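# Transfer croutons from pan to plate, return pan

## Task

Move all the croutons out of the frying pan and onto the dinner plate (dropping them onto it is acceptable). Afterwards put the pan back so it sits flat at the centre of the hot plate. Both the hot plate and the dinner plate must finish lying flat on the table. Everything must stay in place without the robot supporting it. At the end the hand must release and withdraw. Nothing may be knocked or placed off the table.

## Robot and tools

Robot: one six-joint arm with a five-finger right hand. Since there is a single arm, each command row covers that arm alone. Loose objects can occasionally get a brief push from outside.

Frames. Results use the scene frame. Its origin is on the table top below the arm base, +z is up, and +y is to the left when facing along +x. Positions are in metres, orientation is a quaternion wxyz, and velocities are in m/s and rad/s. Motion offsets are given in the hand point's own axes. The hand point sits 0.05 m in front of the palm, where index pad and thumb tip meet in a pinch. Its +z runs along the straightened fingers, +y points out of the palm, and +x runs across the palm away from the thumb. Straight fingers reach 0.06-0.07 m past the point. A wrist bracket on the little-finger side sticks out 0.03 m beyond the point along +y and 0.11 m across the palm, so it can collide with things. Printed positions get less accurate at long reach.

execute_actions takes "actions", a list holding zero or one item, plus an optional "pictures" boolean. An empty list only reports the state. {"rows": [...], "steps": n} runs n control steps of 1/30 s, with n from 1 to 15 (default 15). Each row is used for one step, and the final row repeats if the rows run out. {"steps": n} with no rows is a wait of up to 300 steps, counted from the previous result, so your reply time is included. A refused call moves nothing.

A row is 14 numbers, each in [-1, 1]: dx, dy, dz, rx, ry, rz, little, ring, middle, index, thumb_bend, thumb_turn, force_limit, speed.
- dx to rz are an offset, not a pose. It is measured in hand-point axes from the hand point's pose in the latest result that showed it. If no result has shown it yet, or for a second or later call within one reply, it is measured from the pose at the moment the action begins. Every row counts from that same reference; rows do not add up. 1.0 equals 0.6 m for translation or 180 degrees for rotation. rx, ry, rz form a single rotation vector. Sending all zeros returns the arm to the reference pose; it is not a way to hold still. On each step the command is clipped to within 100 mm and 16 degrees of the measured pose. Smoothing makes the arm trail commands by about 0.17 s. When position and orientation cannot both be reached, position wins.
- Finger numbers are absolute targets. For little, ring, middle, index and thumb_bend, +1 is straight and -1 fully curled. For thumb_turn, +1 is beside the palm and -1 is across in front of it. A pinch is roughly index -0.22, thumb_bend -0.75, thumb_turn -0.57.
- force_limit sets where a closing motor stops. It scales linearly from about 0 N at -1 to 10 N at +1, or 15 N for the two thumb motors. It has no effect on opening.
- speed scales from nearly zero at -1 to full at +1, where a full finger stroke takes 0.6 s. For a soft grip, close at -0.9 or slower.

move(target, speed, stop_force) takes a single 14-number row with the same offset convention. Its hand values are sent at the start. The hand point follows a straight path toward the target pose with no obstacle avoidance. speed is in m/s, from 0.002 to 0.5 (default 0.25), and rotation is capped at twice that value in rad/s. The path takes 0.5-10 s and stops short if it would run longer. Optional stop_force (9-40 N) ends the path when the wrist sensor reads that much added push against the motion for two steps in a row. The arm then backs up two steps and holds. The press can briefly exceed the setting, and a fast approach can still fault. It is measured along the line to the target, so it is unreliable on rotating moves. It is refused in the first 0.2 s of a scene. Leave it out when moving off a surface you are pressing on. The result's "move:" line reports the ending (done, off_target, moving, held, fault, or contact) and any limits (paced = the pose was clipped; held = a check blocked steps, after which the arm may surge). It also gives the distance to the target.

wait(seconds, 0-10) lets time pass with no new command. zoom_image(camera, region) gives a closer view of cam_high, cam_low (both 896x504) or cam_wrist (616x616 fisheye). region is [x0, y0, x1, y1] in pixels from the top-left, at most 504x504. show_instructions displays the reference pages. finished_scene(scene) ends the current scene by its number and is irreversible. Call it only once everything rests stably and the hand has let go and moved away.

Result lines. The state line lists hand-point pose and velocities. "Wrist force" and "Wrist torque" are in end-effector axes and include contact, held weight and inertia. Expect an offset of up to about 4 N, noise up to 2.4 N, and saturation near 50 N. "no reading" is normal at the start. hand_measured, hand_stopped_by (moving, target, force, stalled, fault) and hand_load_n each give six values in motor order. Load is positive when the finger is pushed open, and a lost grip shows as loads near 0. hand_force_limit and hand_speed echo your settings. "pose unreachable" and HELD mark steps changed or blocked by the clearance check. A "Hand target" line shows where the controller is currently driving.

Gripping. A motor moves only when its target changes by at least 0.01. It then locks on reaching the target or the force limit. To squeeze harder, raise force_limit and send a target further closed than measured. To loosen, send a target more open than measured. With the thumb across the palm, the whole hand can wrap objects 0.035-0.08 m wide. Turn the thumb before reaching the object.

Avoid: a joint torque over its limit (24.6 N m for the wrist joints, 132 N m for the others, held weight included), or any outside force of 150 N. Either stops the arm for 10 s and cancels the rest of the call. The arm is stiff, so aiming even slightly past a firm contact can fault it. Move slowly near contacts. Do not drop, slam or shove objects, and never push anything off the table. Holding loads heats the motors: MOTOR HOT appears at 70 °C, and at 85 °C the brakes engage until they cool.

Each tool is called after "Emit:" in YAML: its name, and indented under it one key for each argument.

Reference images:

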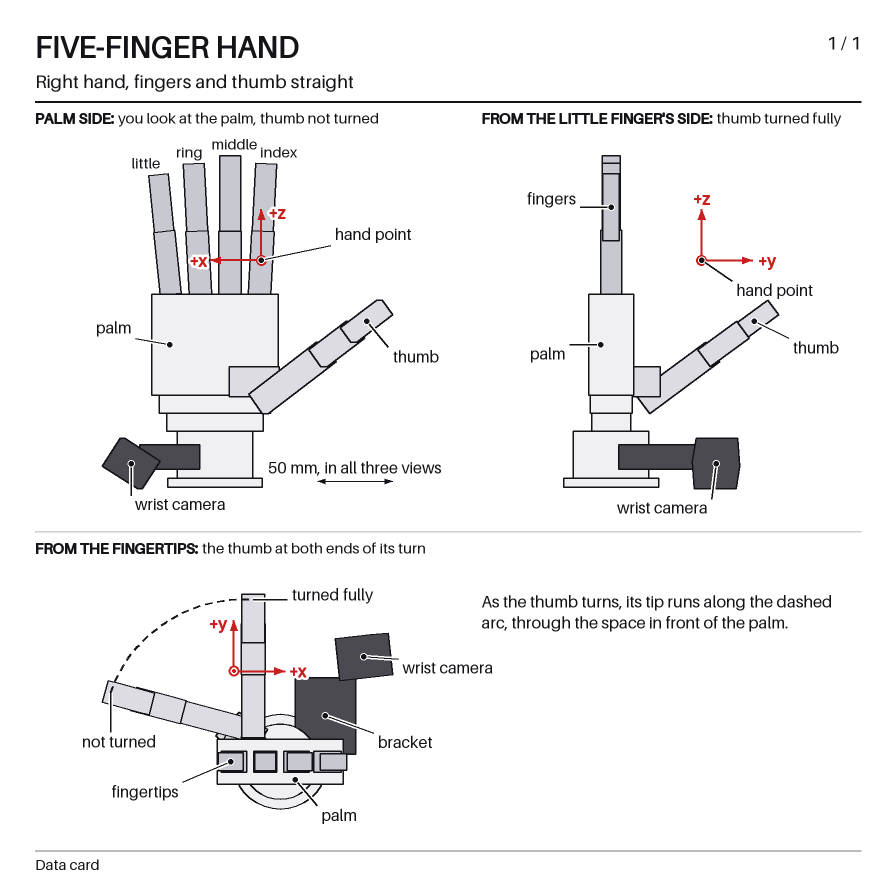

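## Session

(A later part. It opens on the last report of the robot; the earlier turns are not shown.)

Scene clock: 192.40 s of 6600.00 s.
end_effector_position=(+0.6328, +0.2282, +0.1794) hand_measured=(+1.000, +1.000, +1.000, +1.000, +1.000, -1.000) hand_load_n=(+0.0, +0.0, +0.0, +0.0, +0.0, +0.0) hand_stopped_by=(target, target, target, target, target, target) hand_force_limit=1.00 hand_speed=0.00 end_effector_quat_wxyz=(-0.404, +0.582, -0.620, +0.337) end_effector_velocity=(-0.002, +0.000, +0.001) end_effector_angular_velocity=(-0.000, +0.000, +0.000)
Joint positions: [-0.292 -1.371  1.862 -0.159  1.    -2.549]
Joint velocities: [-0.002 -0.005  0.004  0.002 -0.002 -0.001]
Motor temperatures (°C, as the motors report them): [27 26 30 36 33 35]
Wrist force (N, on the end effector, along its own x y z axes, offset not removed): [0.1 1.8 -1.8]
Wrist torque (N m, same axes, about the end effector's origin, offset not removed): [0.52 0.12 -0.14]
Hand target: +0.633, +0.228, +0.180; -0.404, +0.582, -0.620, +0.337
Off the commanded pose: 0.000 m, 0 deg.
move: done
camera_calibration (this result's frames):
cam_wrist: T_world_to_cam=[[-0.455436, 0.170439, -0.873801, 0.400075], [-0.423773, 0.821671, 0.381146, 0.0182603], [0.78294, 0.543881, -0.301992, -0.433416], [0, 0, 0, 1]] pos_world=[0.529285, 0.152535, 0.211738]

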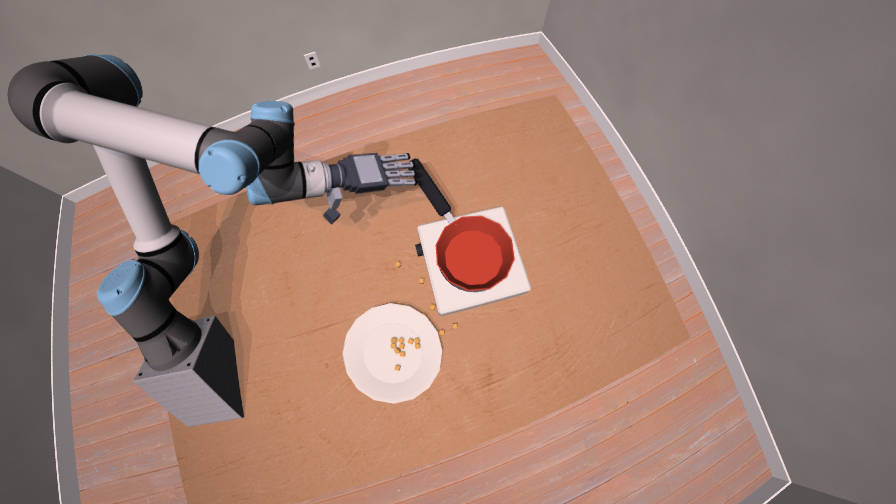

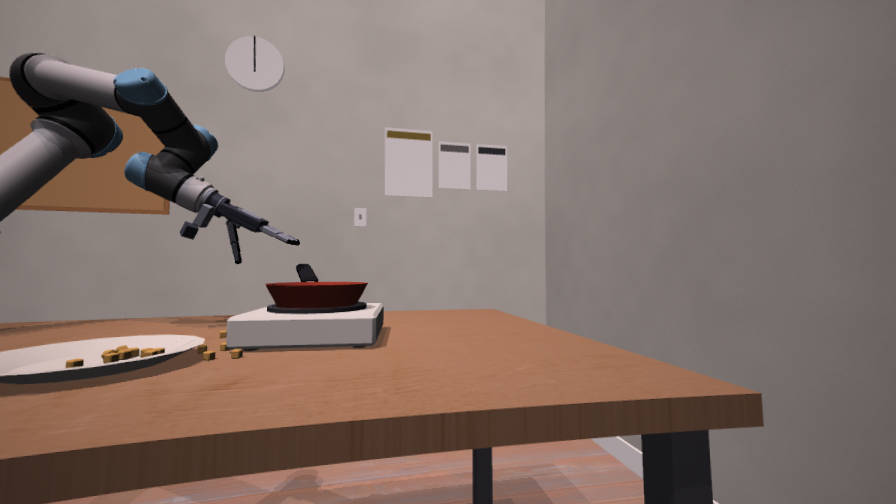

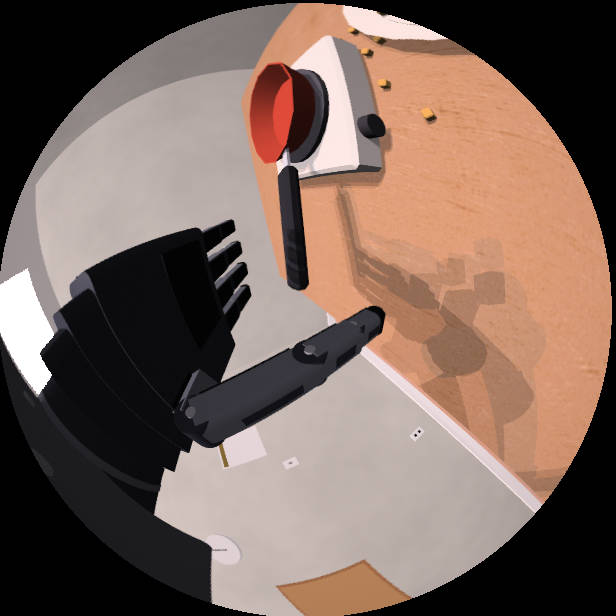

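Emit:
move:
  target: [0,0,0,0.013,0.453,0.213,-1,-1,-1,0.15,-0.75,-0.57,0,0.5]
  speed: 0.4

Scene clock: 215.77 s of 6600.00 s.
end_effector_position=(+0.6329, +0.2281, +0.1797) hand_measured=(-1.000, -1.000, -1.000, +0.150, -0.750, -0.570) hand_load_n=(+0.0, +0.0, +0.0, +0.0, +0.0, +0.0) hand_stopped_by=(target, target, target, target, target, target) hand_force_limit=0.00 hand_speed=0.50 end_effector_quat_wxyz=(+0.001, -0.001, +0.866, -0.501) end_effector_velocity=(+0.000, +0.000, +0.000) end_effector_angular_velocity=(-0.000, +0.004, -0.011)
Joint positions: [ 0.099 -0.782  0.779  1.562  1.991 -1.444]
Joint velocities: [ 0.     0.011 -0.018  0.02  -0.001  0.007]
Motor temperatures (°C, as the motors report them): [27 26 30 36 33 35]
Wrist force (N, on the end effector, along its own x y z axes, offset not removed): [-0.9 0.1 -0.6]
Wrist torque (N m, same axes, about the end effector's origin, offset not removed): [0.18 0.23 -0.19]
Hand target: +0.633, +0.228, +0.180; +0.000, -0.001, +0.866, -0.501
Off the commanded pose: 0.000 m, 0 deg.
After step 90, 17.77 s passed at rest.
move: done
camera_calibration (this result's frames):
cam_wrist: T_world_to_cam=[[0.0749516, 0.504059, -0.860411, -0.0138324], [0.858468, 0.406389, 0.312859, -0.686346], [0.507361, -0.762084, -0.402259, 0.057], [0, 0, 0, 1]] pos_world=[0.561323, 0.329334, 0.225757]

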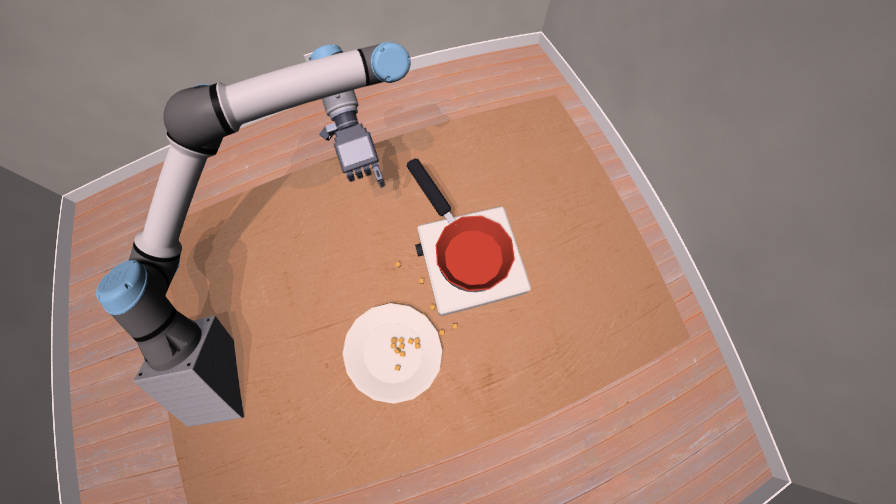

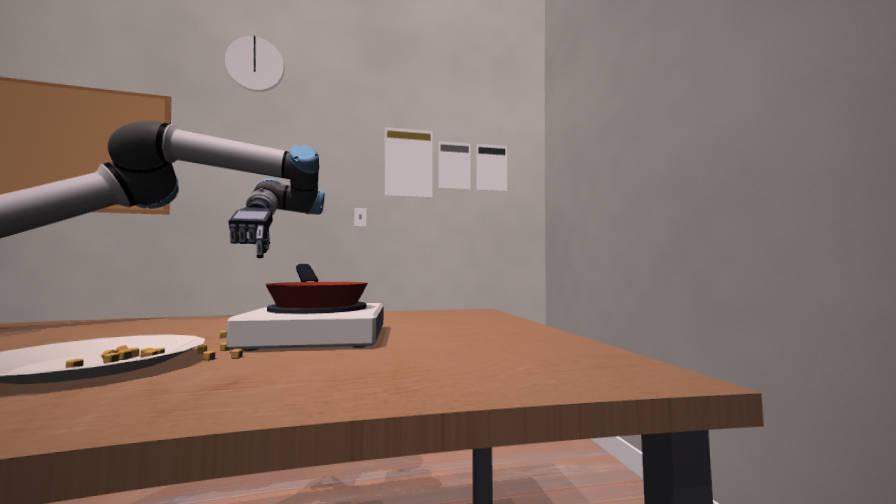

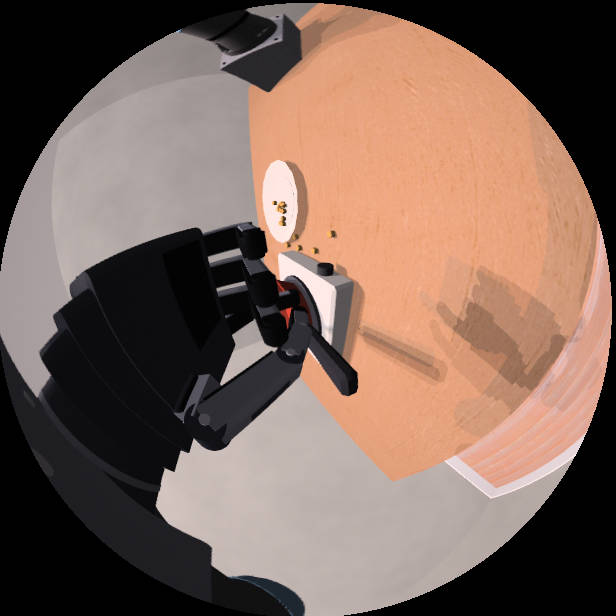

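Emit:
move:
  target: [0.032,0.063,0.325,0,0,0,-1,-1,-1,0.15,-0.75,-0.57,0,0.5]

Emit:
zoom_image:
  camera: "cam_wrist"
  region: [200,200,420,420]

Scene clock: 223.17 s of 6600.00 s.
end_effector_position=(+0.6141, +0.0781, +0.0498) hand_measured=(-1.000, -1.000, -1.000, +0.150, -0.750, -0.570) hand_load_n=(+0.0, +0.0, +0.0, +0.0, +0.0, +0.0) hand_stopped_by=(target, target, target, target, target, target) hand_force_limit=0.00 hand_speed=0.50 end_effector_quat_wxyz=(+0.001, -0.001, +0.866, -0.501) end_effector_velocity=(+0.000, -0.000, -0.002) end_effector_angular_velocity=(+0.001, -0.000, +0.002)
Joint positions: [ 0.024 -0.718  1.167  1.078  1.989 -1.525]
Joint velocities: [ 0.     0.001  0.001 -0.004 -0.001 -0.001]
Motor temperatures (°C, as the motors report them): [27 26 30 36 33 35]
Wrist force (N, on the end effector, along its own x y z axes, offset not removed): [-0.5 -0.2 -0.7]
Wrist torque (N m, same axes, about the end effector's origin, offset not removed): [0.07 0.16 -0.21]
Hand target: +0.614, +0.078, +0.050; +0.001, -0.001, +0.866, -0.501
Off the commanded pose: 0.000 m, 0 deg.
After step 90, 3.03 s passed at rest.
move: done
camera_calibration (this result's frames):
cam_wrist: T_world_to_cam=[[0.0749568, 0.504002, -0.860444, -0.0485163], [0.858488, 0.406377, 0.312821, -0.568542], [0.507327, -0.762128, -0.402219, -0.100018], [0, 0, 0, 1]] pos_world=[0.542465, 0.179268, 0.0958768]

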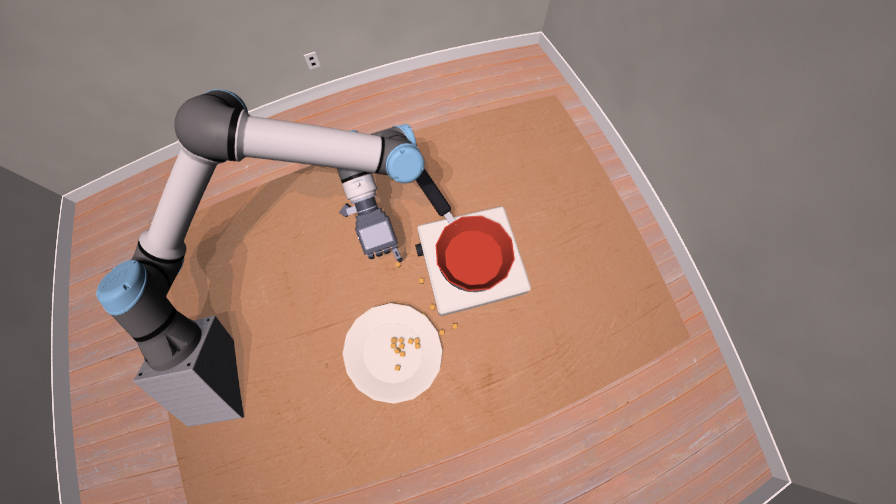

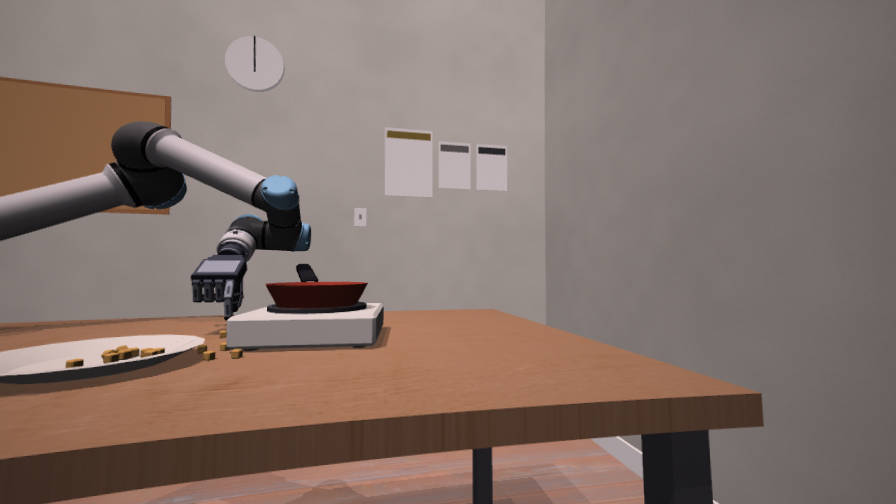

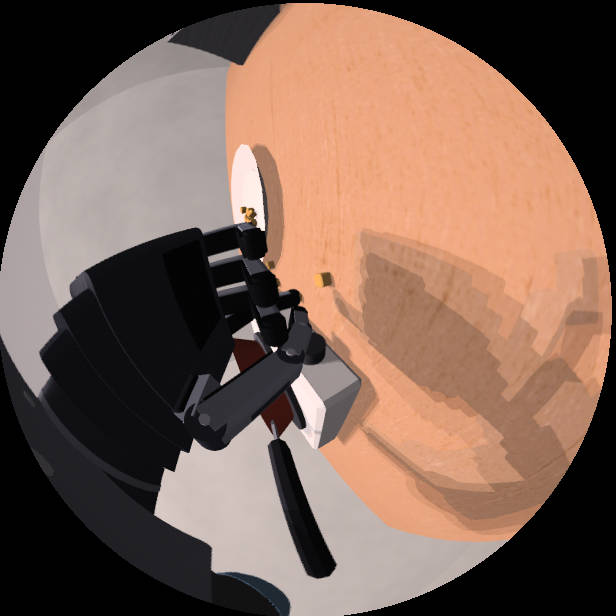

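Region (200, 200, 420, 420) of cam_wrist's 616x616 image, scaled by 2.291, with more detail than that image has.

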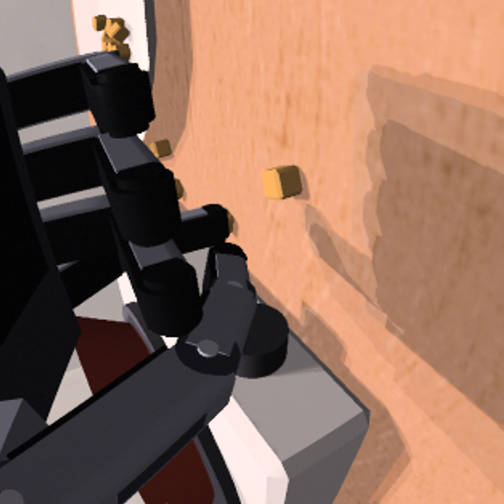

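Emit:
move:
  target: [0.027,0,0.032,0,-0.144,-0.083,-1,-1,-1,0.15,-0.75,-0.57,0,0.5]

Emit:
move:
  target: [0,0.036,0.021,0,0,0,-1,-1,-1,0.15,-0.75,-0.57,0,0.5]
  speed: 0.01
  stop_force: 9

Emit:
zoom_image:
  camera: "cam_wrist"
  region: [200,200,420,420]

Scene clock: 238.30 s of 6600.00 s.
end_effector_position=(+0.5979, +0.0614, +0.0402) hand_measured=(-1.000, -1.000, -1.000, +0.150, -0.750, -0.570) hand_load_n=(+0.0, +0.0, +0.0, +0.0, +0.0, +0.0) hand_stopped_by=(target, target, target, target, target, target) hand_force_limit=0.00 hand_speed=0.50 end_effector_quat_wxyz=(+0.129, -0.224, +0.836, -0.484) end_effector_velocity=(+0.000, -0.000, +0.000) end_effector_angular_velocity=(+0.003, -0.003, +0.011)
Joint positions: [-0.052 -0.975  1.643  0.359  1.869 -2.039]
Joint velocities: [-0.004 -0.006  0.01  -0.015 -0.009 -0.009]
Motor temperatures (°C, as the motors report them): [27 26 30 36 33 35]
Wrist force (N, on the end effector, along its own x y z axes, offset not removed): [0.4 1.3 -1.8]
Wrist torque (N m, same axes, about the end effector's origin, offset not removed): [0.41 -0.05 -0.08]
Hand target: +0.598, +0.061, +0.040; +0.130, -0.224, +0.836, -0.483
Off the commanded pose: 0.000 m, 0 deg.
After step 90, 10.57 s passed at rest.
move: done
camera_calibration (this result's frames):
cam_wrist: T_world_to_cam=[[-0.186466, 0.474148, -0.860473, 0.110952], [0.542301, 0.779993, 0.312283, -0.378734], [0.819231, -0.408406, -0.402573, -0.316539], [0, 0, 0, 1]] pos_world=[0.485396, 0.113526, 0.086313]

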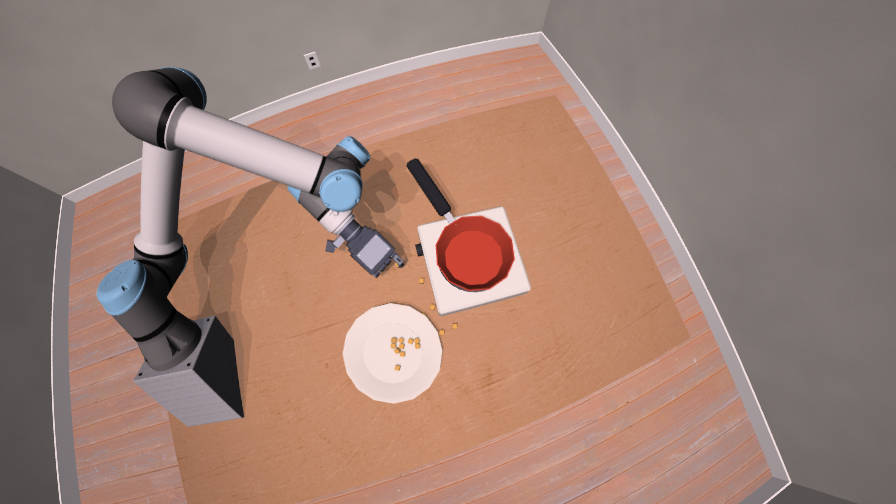

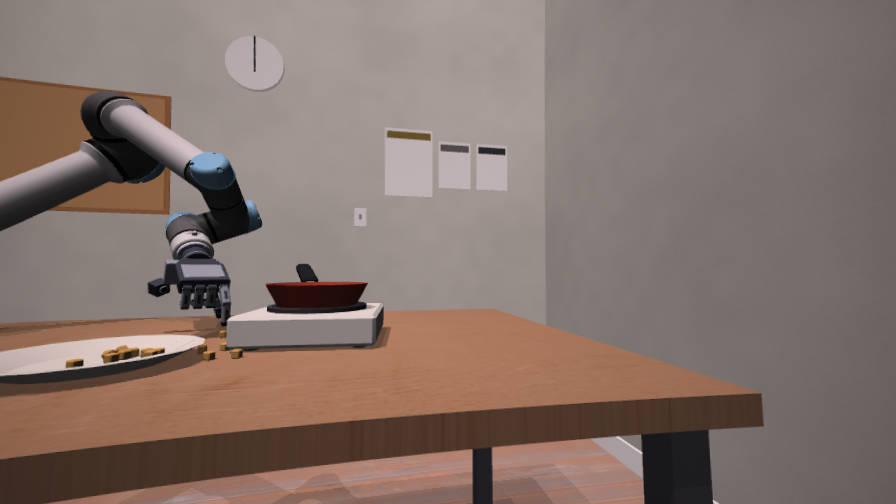

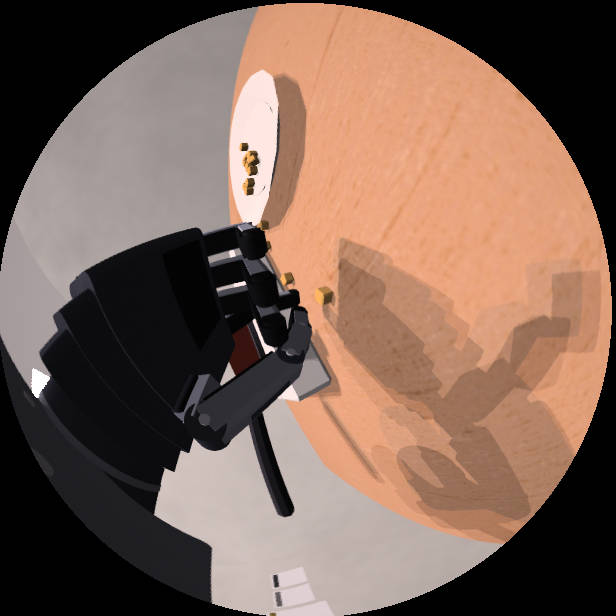

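Scene clock: 241.17 s of 6600.00 s.
end_effector_position=(+0.5980, +0.0612, +0.0158) hand_measured=(-1.000, -1.000, -1.000, +0.150, -0.750, -0.570) hand_load_n=(+0.0, +0.0, +0.0, -1.5, +0.0, +0.0) hand_stopped_by=(target, target, target, target, target, target) hand_force_limit=0.00 hand_speed=0.50 end_effector_quat_wxyz=(+0.129, -0.224, +0.836, -0.484) end_effector_velocity=(-0.001, +0.001, +0.001) end_effector_angular_velocity=(+0.001, +0.004, +0.002)
Joint positions: [-0.021 -0.934  1.637  0.333  1.885 -2.011]
Joint velocities: [-0.001 -0.003  0.     0.003 -0.003 -0.004]
Motor temperatures (°C, as the motors report them): [27 26 30 36 33 35]
Wrist force (N, on the end effector, along its own x y z axes, offset not removed): [3.1 -8.9 -10.0]
Wrist torque (N m, same axes, about the end effector's origin, offset not removed): [1.00 -0.06 0.01]
Hand target: +0.598, +0.061, +0.016; +0.129, -0.224, +0.836, -0.484
Off the commanded pose: 0.001 m, 0 deg.
move: contact
camera_calibration (this result's frames):
cam_wrist: T_world_to_cam=[[-0.186077, 0.473983, -0.860648, 0.0898561], [0.542248, 0.780009, 0.312335, -0.371019], [0.819355, -0.408566, -0.402158, -0.326659], [0, 0, 0, 1]] pos_world=[0.485554, 0.113346, 0.0618482]

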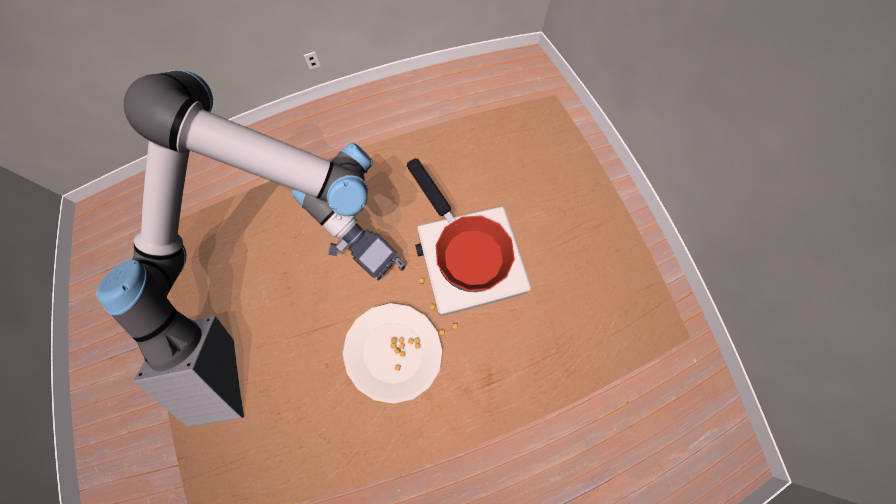

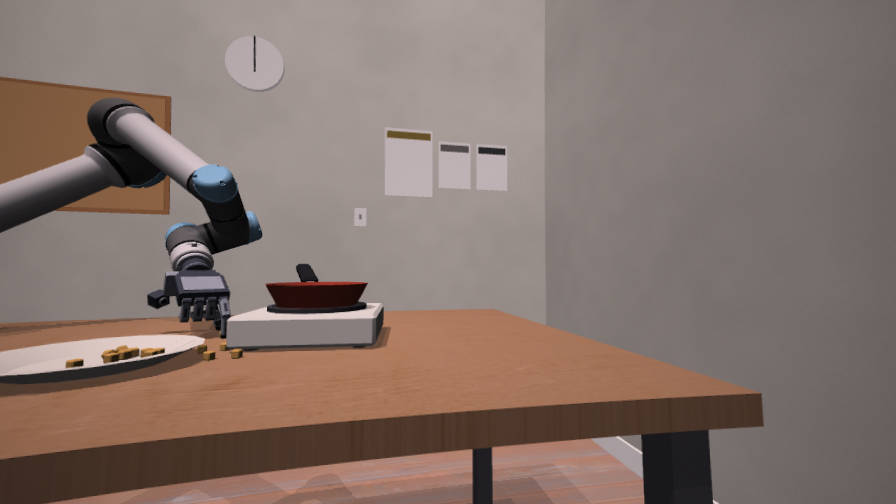

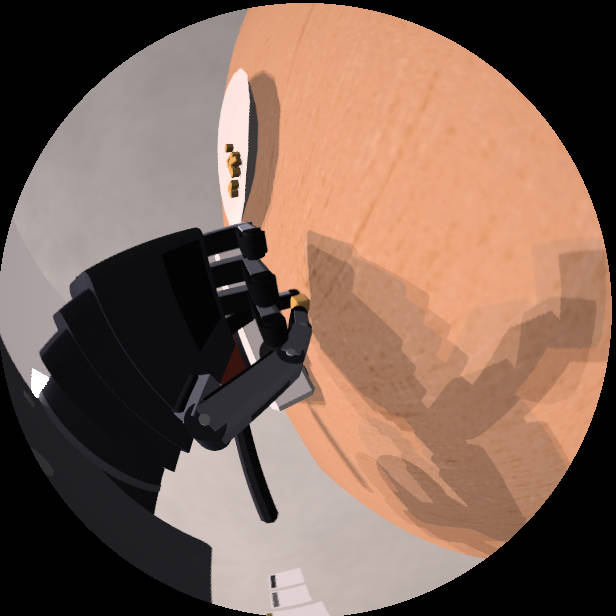

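Region (200, 200, 420, 420) of cam_wrist's 616x616 image, scaled by 2.291, with more detail than that image has.

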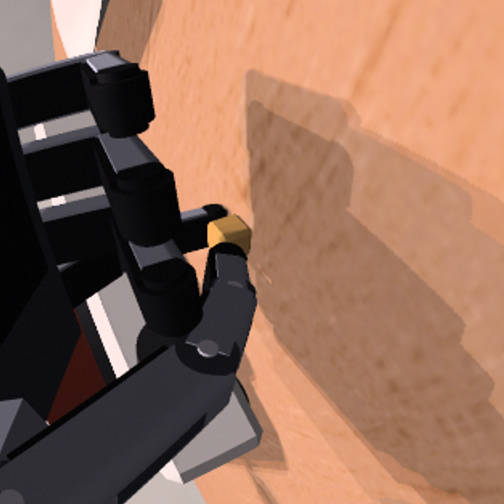

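Between. Ease 2 mm, close, lift.

Emit:
move:
  target: [0,-0.003,-0.002,0,0,0,-1,-1,-1,-0.3,-0.75,-0.57,-0.2,-0.6]
  speed: 0.02

Emit:
move:
  target: [0,-0.087,-0.05,0,0,0,-1,-1,-1,-0.3,-0.75,-0.57,-0.2,-0.6]
  speed: 0.1

Scene clock: 249.73 s of 6600.00 s.
end_effector_position=(+0.5980, +0.0613, +0.0179) hand_measured=(-1.000, -1.000, -1.000, +0.132, -0.750, -0.570) hand_load_n=(+0.0, +0.0, +0.0, +0.0, +0.0, +0.0) hand_stopped_by=(target, target, target, force, target, target) hand_force_limit=-0.20 hand_speed=-0.60 end_effector_quat_wxyz=(+0.129, -0.224, +0.836, -0.484) end_effector_velocity=(+0.000, +0.001, +0.000) end_effector_angular_velocity=(+0.000, -0.000, +0.001)
Joint positions: [-0.024 -0.938  1.637  0.335  1.884 -2.013]
Joint velocities: [ 0.    -0.001 -0.     0.001 -0.001 -0.001]
Motor temperatures (°C, as the motors report them): [27 26 30 36 33 35]
Wrist force (N, on the end effector, along its own x y z axes, offset not removed): [-1.4 1.4 -1.5]
Wrist torque (N m, same axes, about the end effector's origin, offset not removed): [0.50 0.38 -0.24]
Hand target: +0.598, +0.061, +0.018; +0.129, -0.224, +0.836, -0.484
Off the commanded pose: 0.000 m, 0 deg.
After step 90, 4.87 s passed at rest.
move: done
camera_calibration (this result's frames):
cam_wrist: T_world_to_cam=[[-0.186088, 0.473984, -0.860645, 0.0915944], [0.54225, 0.780009, 0.31233, -0.371731], [0.819351, -0.408564, -0.402168, -0.325704], [0, 0, 0, 1]] pos_world=[0.485482, 0.113468, 0.0639453]

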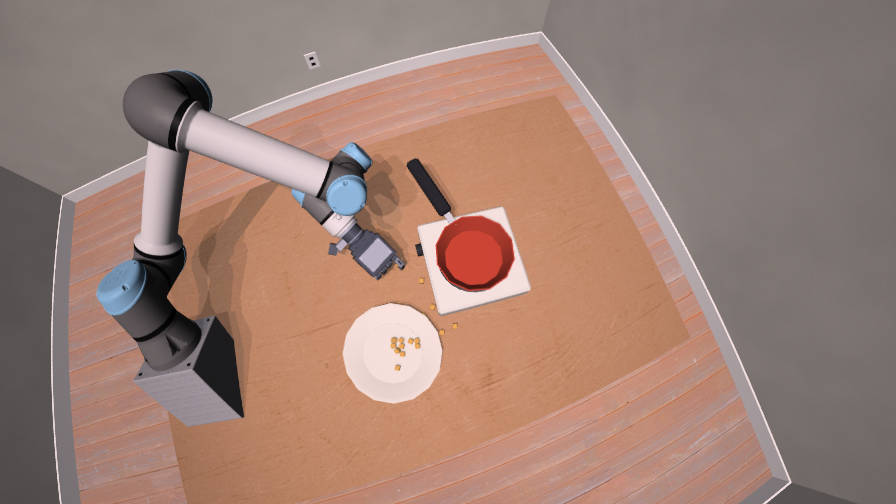

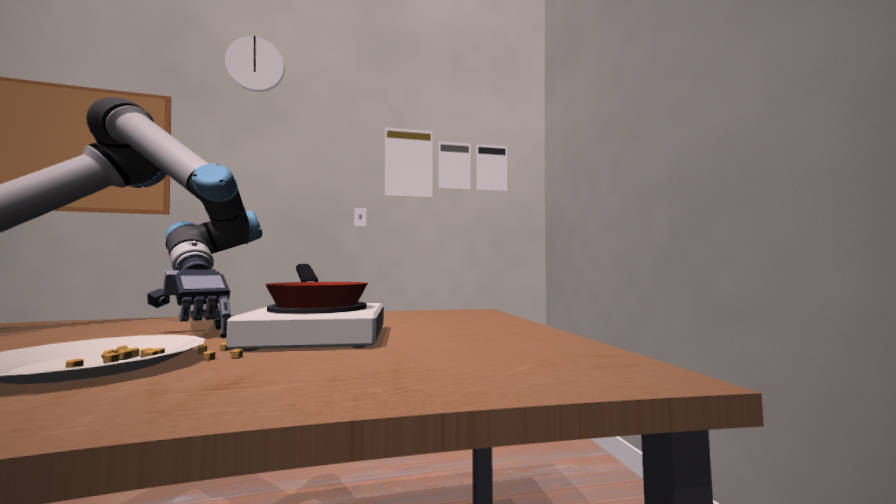

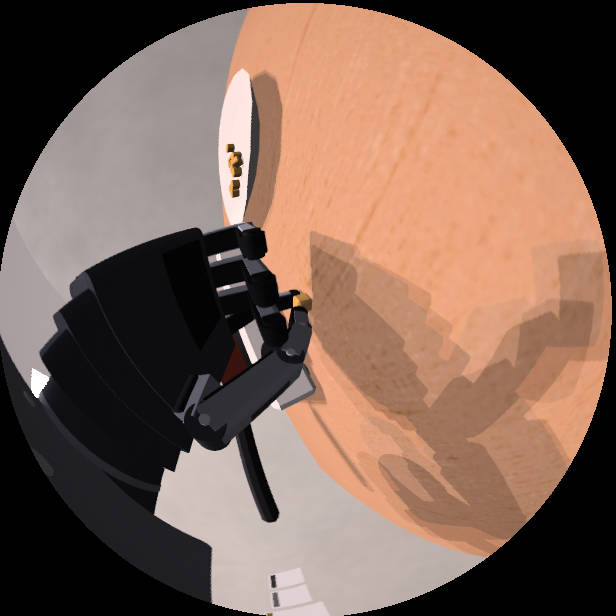

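Scene clock: 250.80 s of 6600.00 s.
end_effector_position=(+0.5980, +0.0613, +0.0779) hand_measured=(-1.000, -1.000, -1.000, +0.132, -0.750, -0.570) hand_load_n=(+0.0, +0.0, +0.0, +0.0, +0.0, +0.0) hand_stopped_by=(target, target, target, force, target, target) hand_force_limit=-0.20 hand_speed=-0.60 end_effector_quat_wxyz=(+0.129, -0.224, +0.836, -0.484) end_effector_velocity=(+0.001, +0.000, +0.002) end_effector_angular_velocity=(+0.001, -0.001, +0.001)
Joint positions: [-0.101 -1.034  1.645  0.404  1.844 -2.082]
Joint velocities: [-0.003 -0.003 -0.001  0.002 -0.003 -0.002]
Motor temperatures (°C, as the motors report them): [27 26 30 36 33 35]
Wrist force (N, on the end effector, along its own x y z axes, offset not removed): [2.1 0.8 -1.6]
Wrist torque (N m, same axes, about the end effector's origin, offset not removed): [0.36 -0.21 -0.05]
Hand target: +0.598, +0.061, +0.078; +0.129, -0.224, +0.836, -0.484
Off the commanded pose: 0.000 m, 0 deg.
move: done
camera_calibration (this result's frames):
cam_wrist: T_world_to_cam=[[-0.186092, 0.473939, -0.860669, 0.143228], [0.542265, 0.780019, 0.312281, -0.390486], [0.819341, -0.408597, -0.402156, -0.301565], [0, 0, 0, 1]] pos_world=[0.485485, 0.113486, 0.123937]

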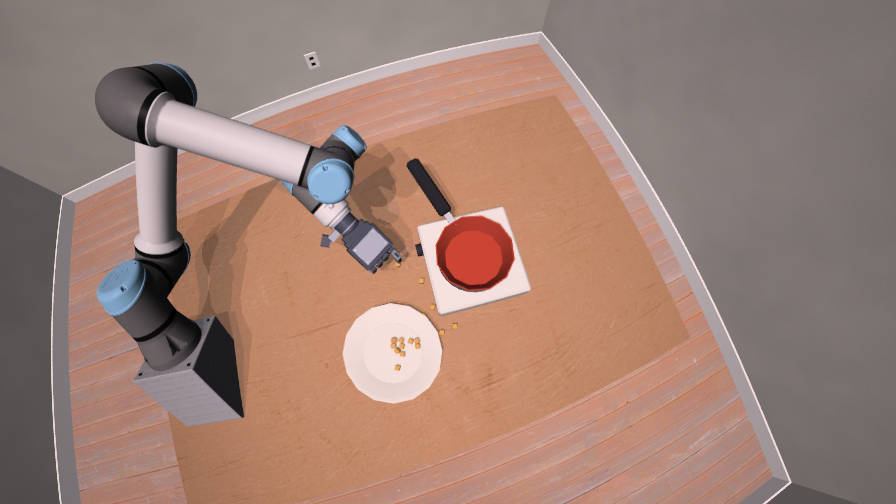

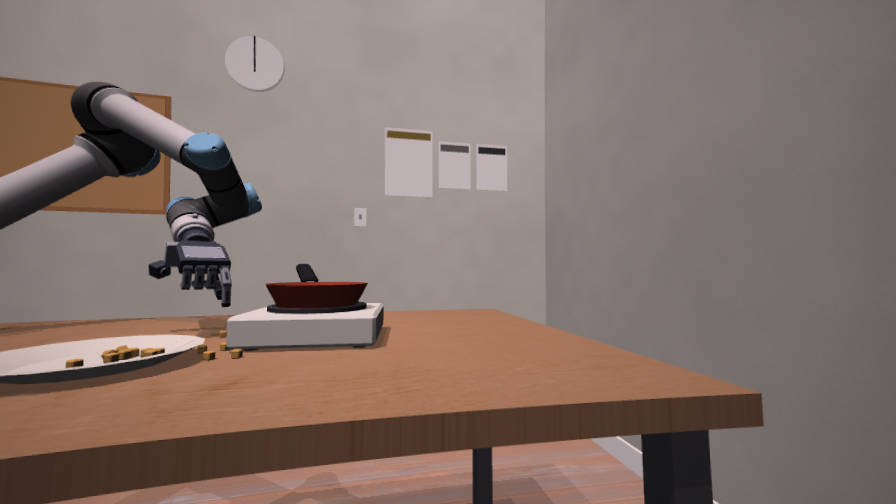

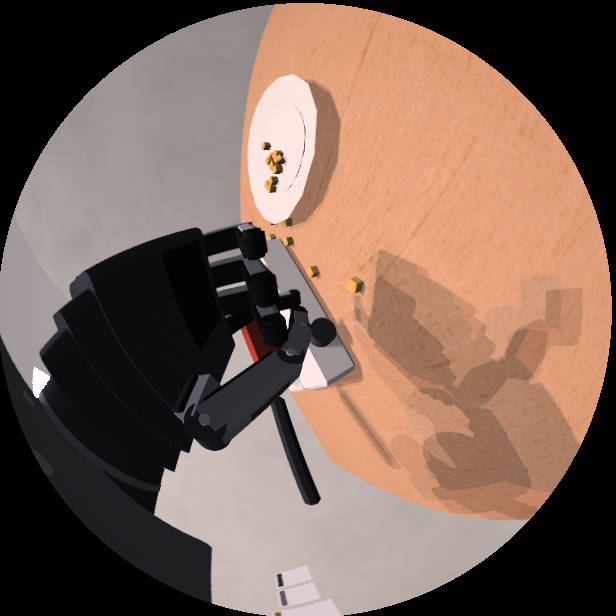

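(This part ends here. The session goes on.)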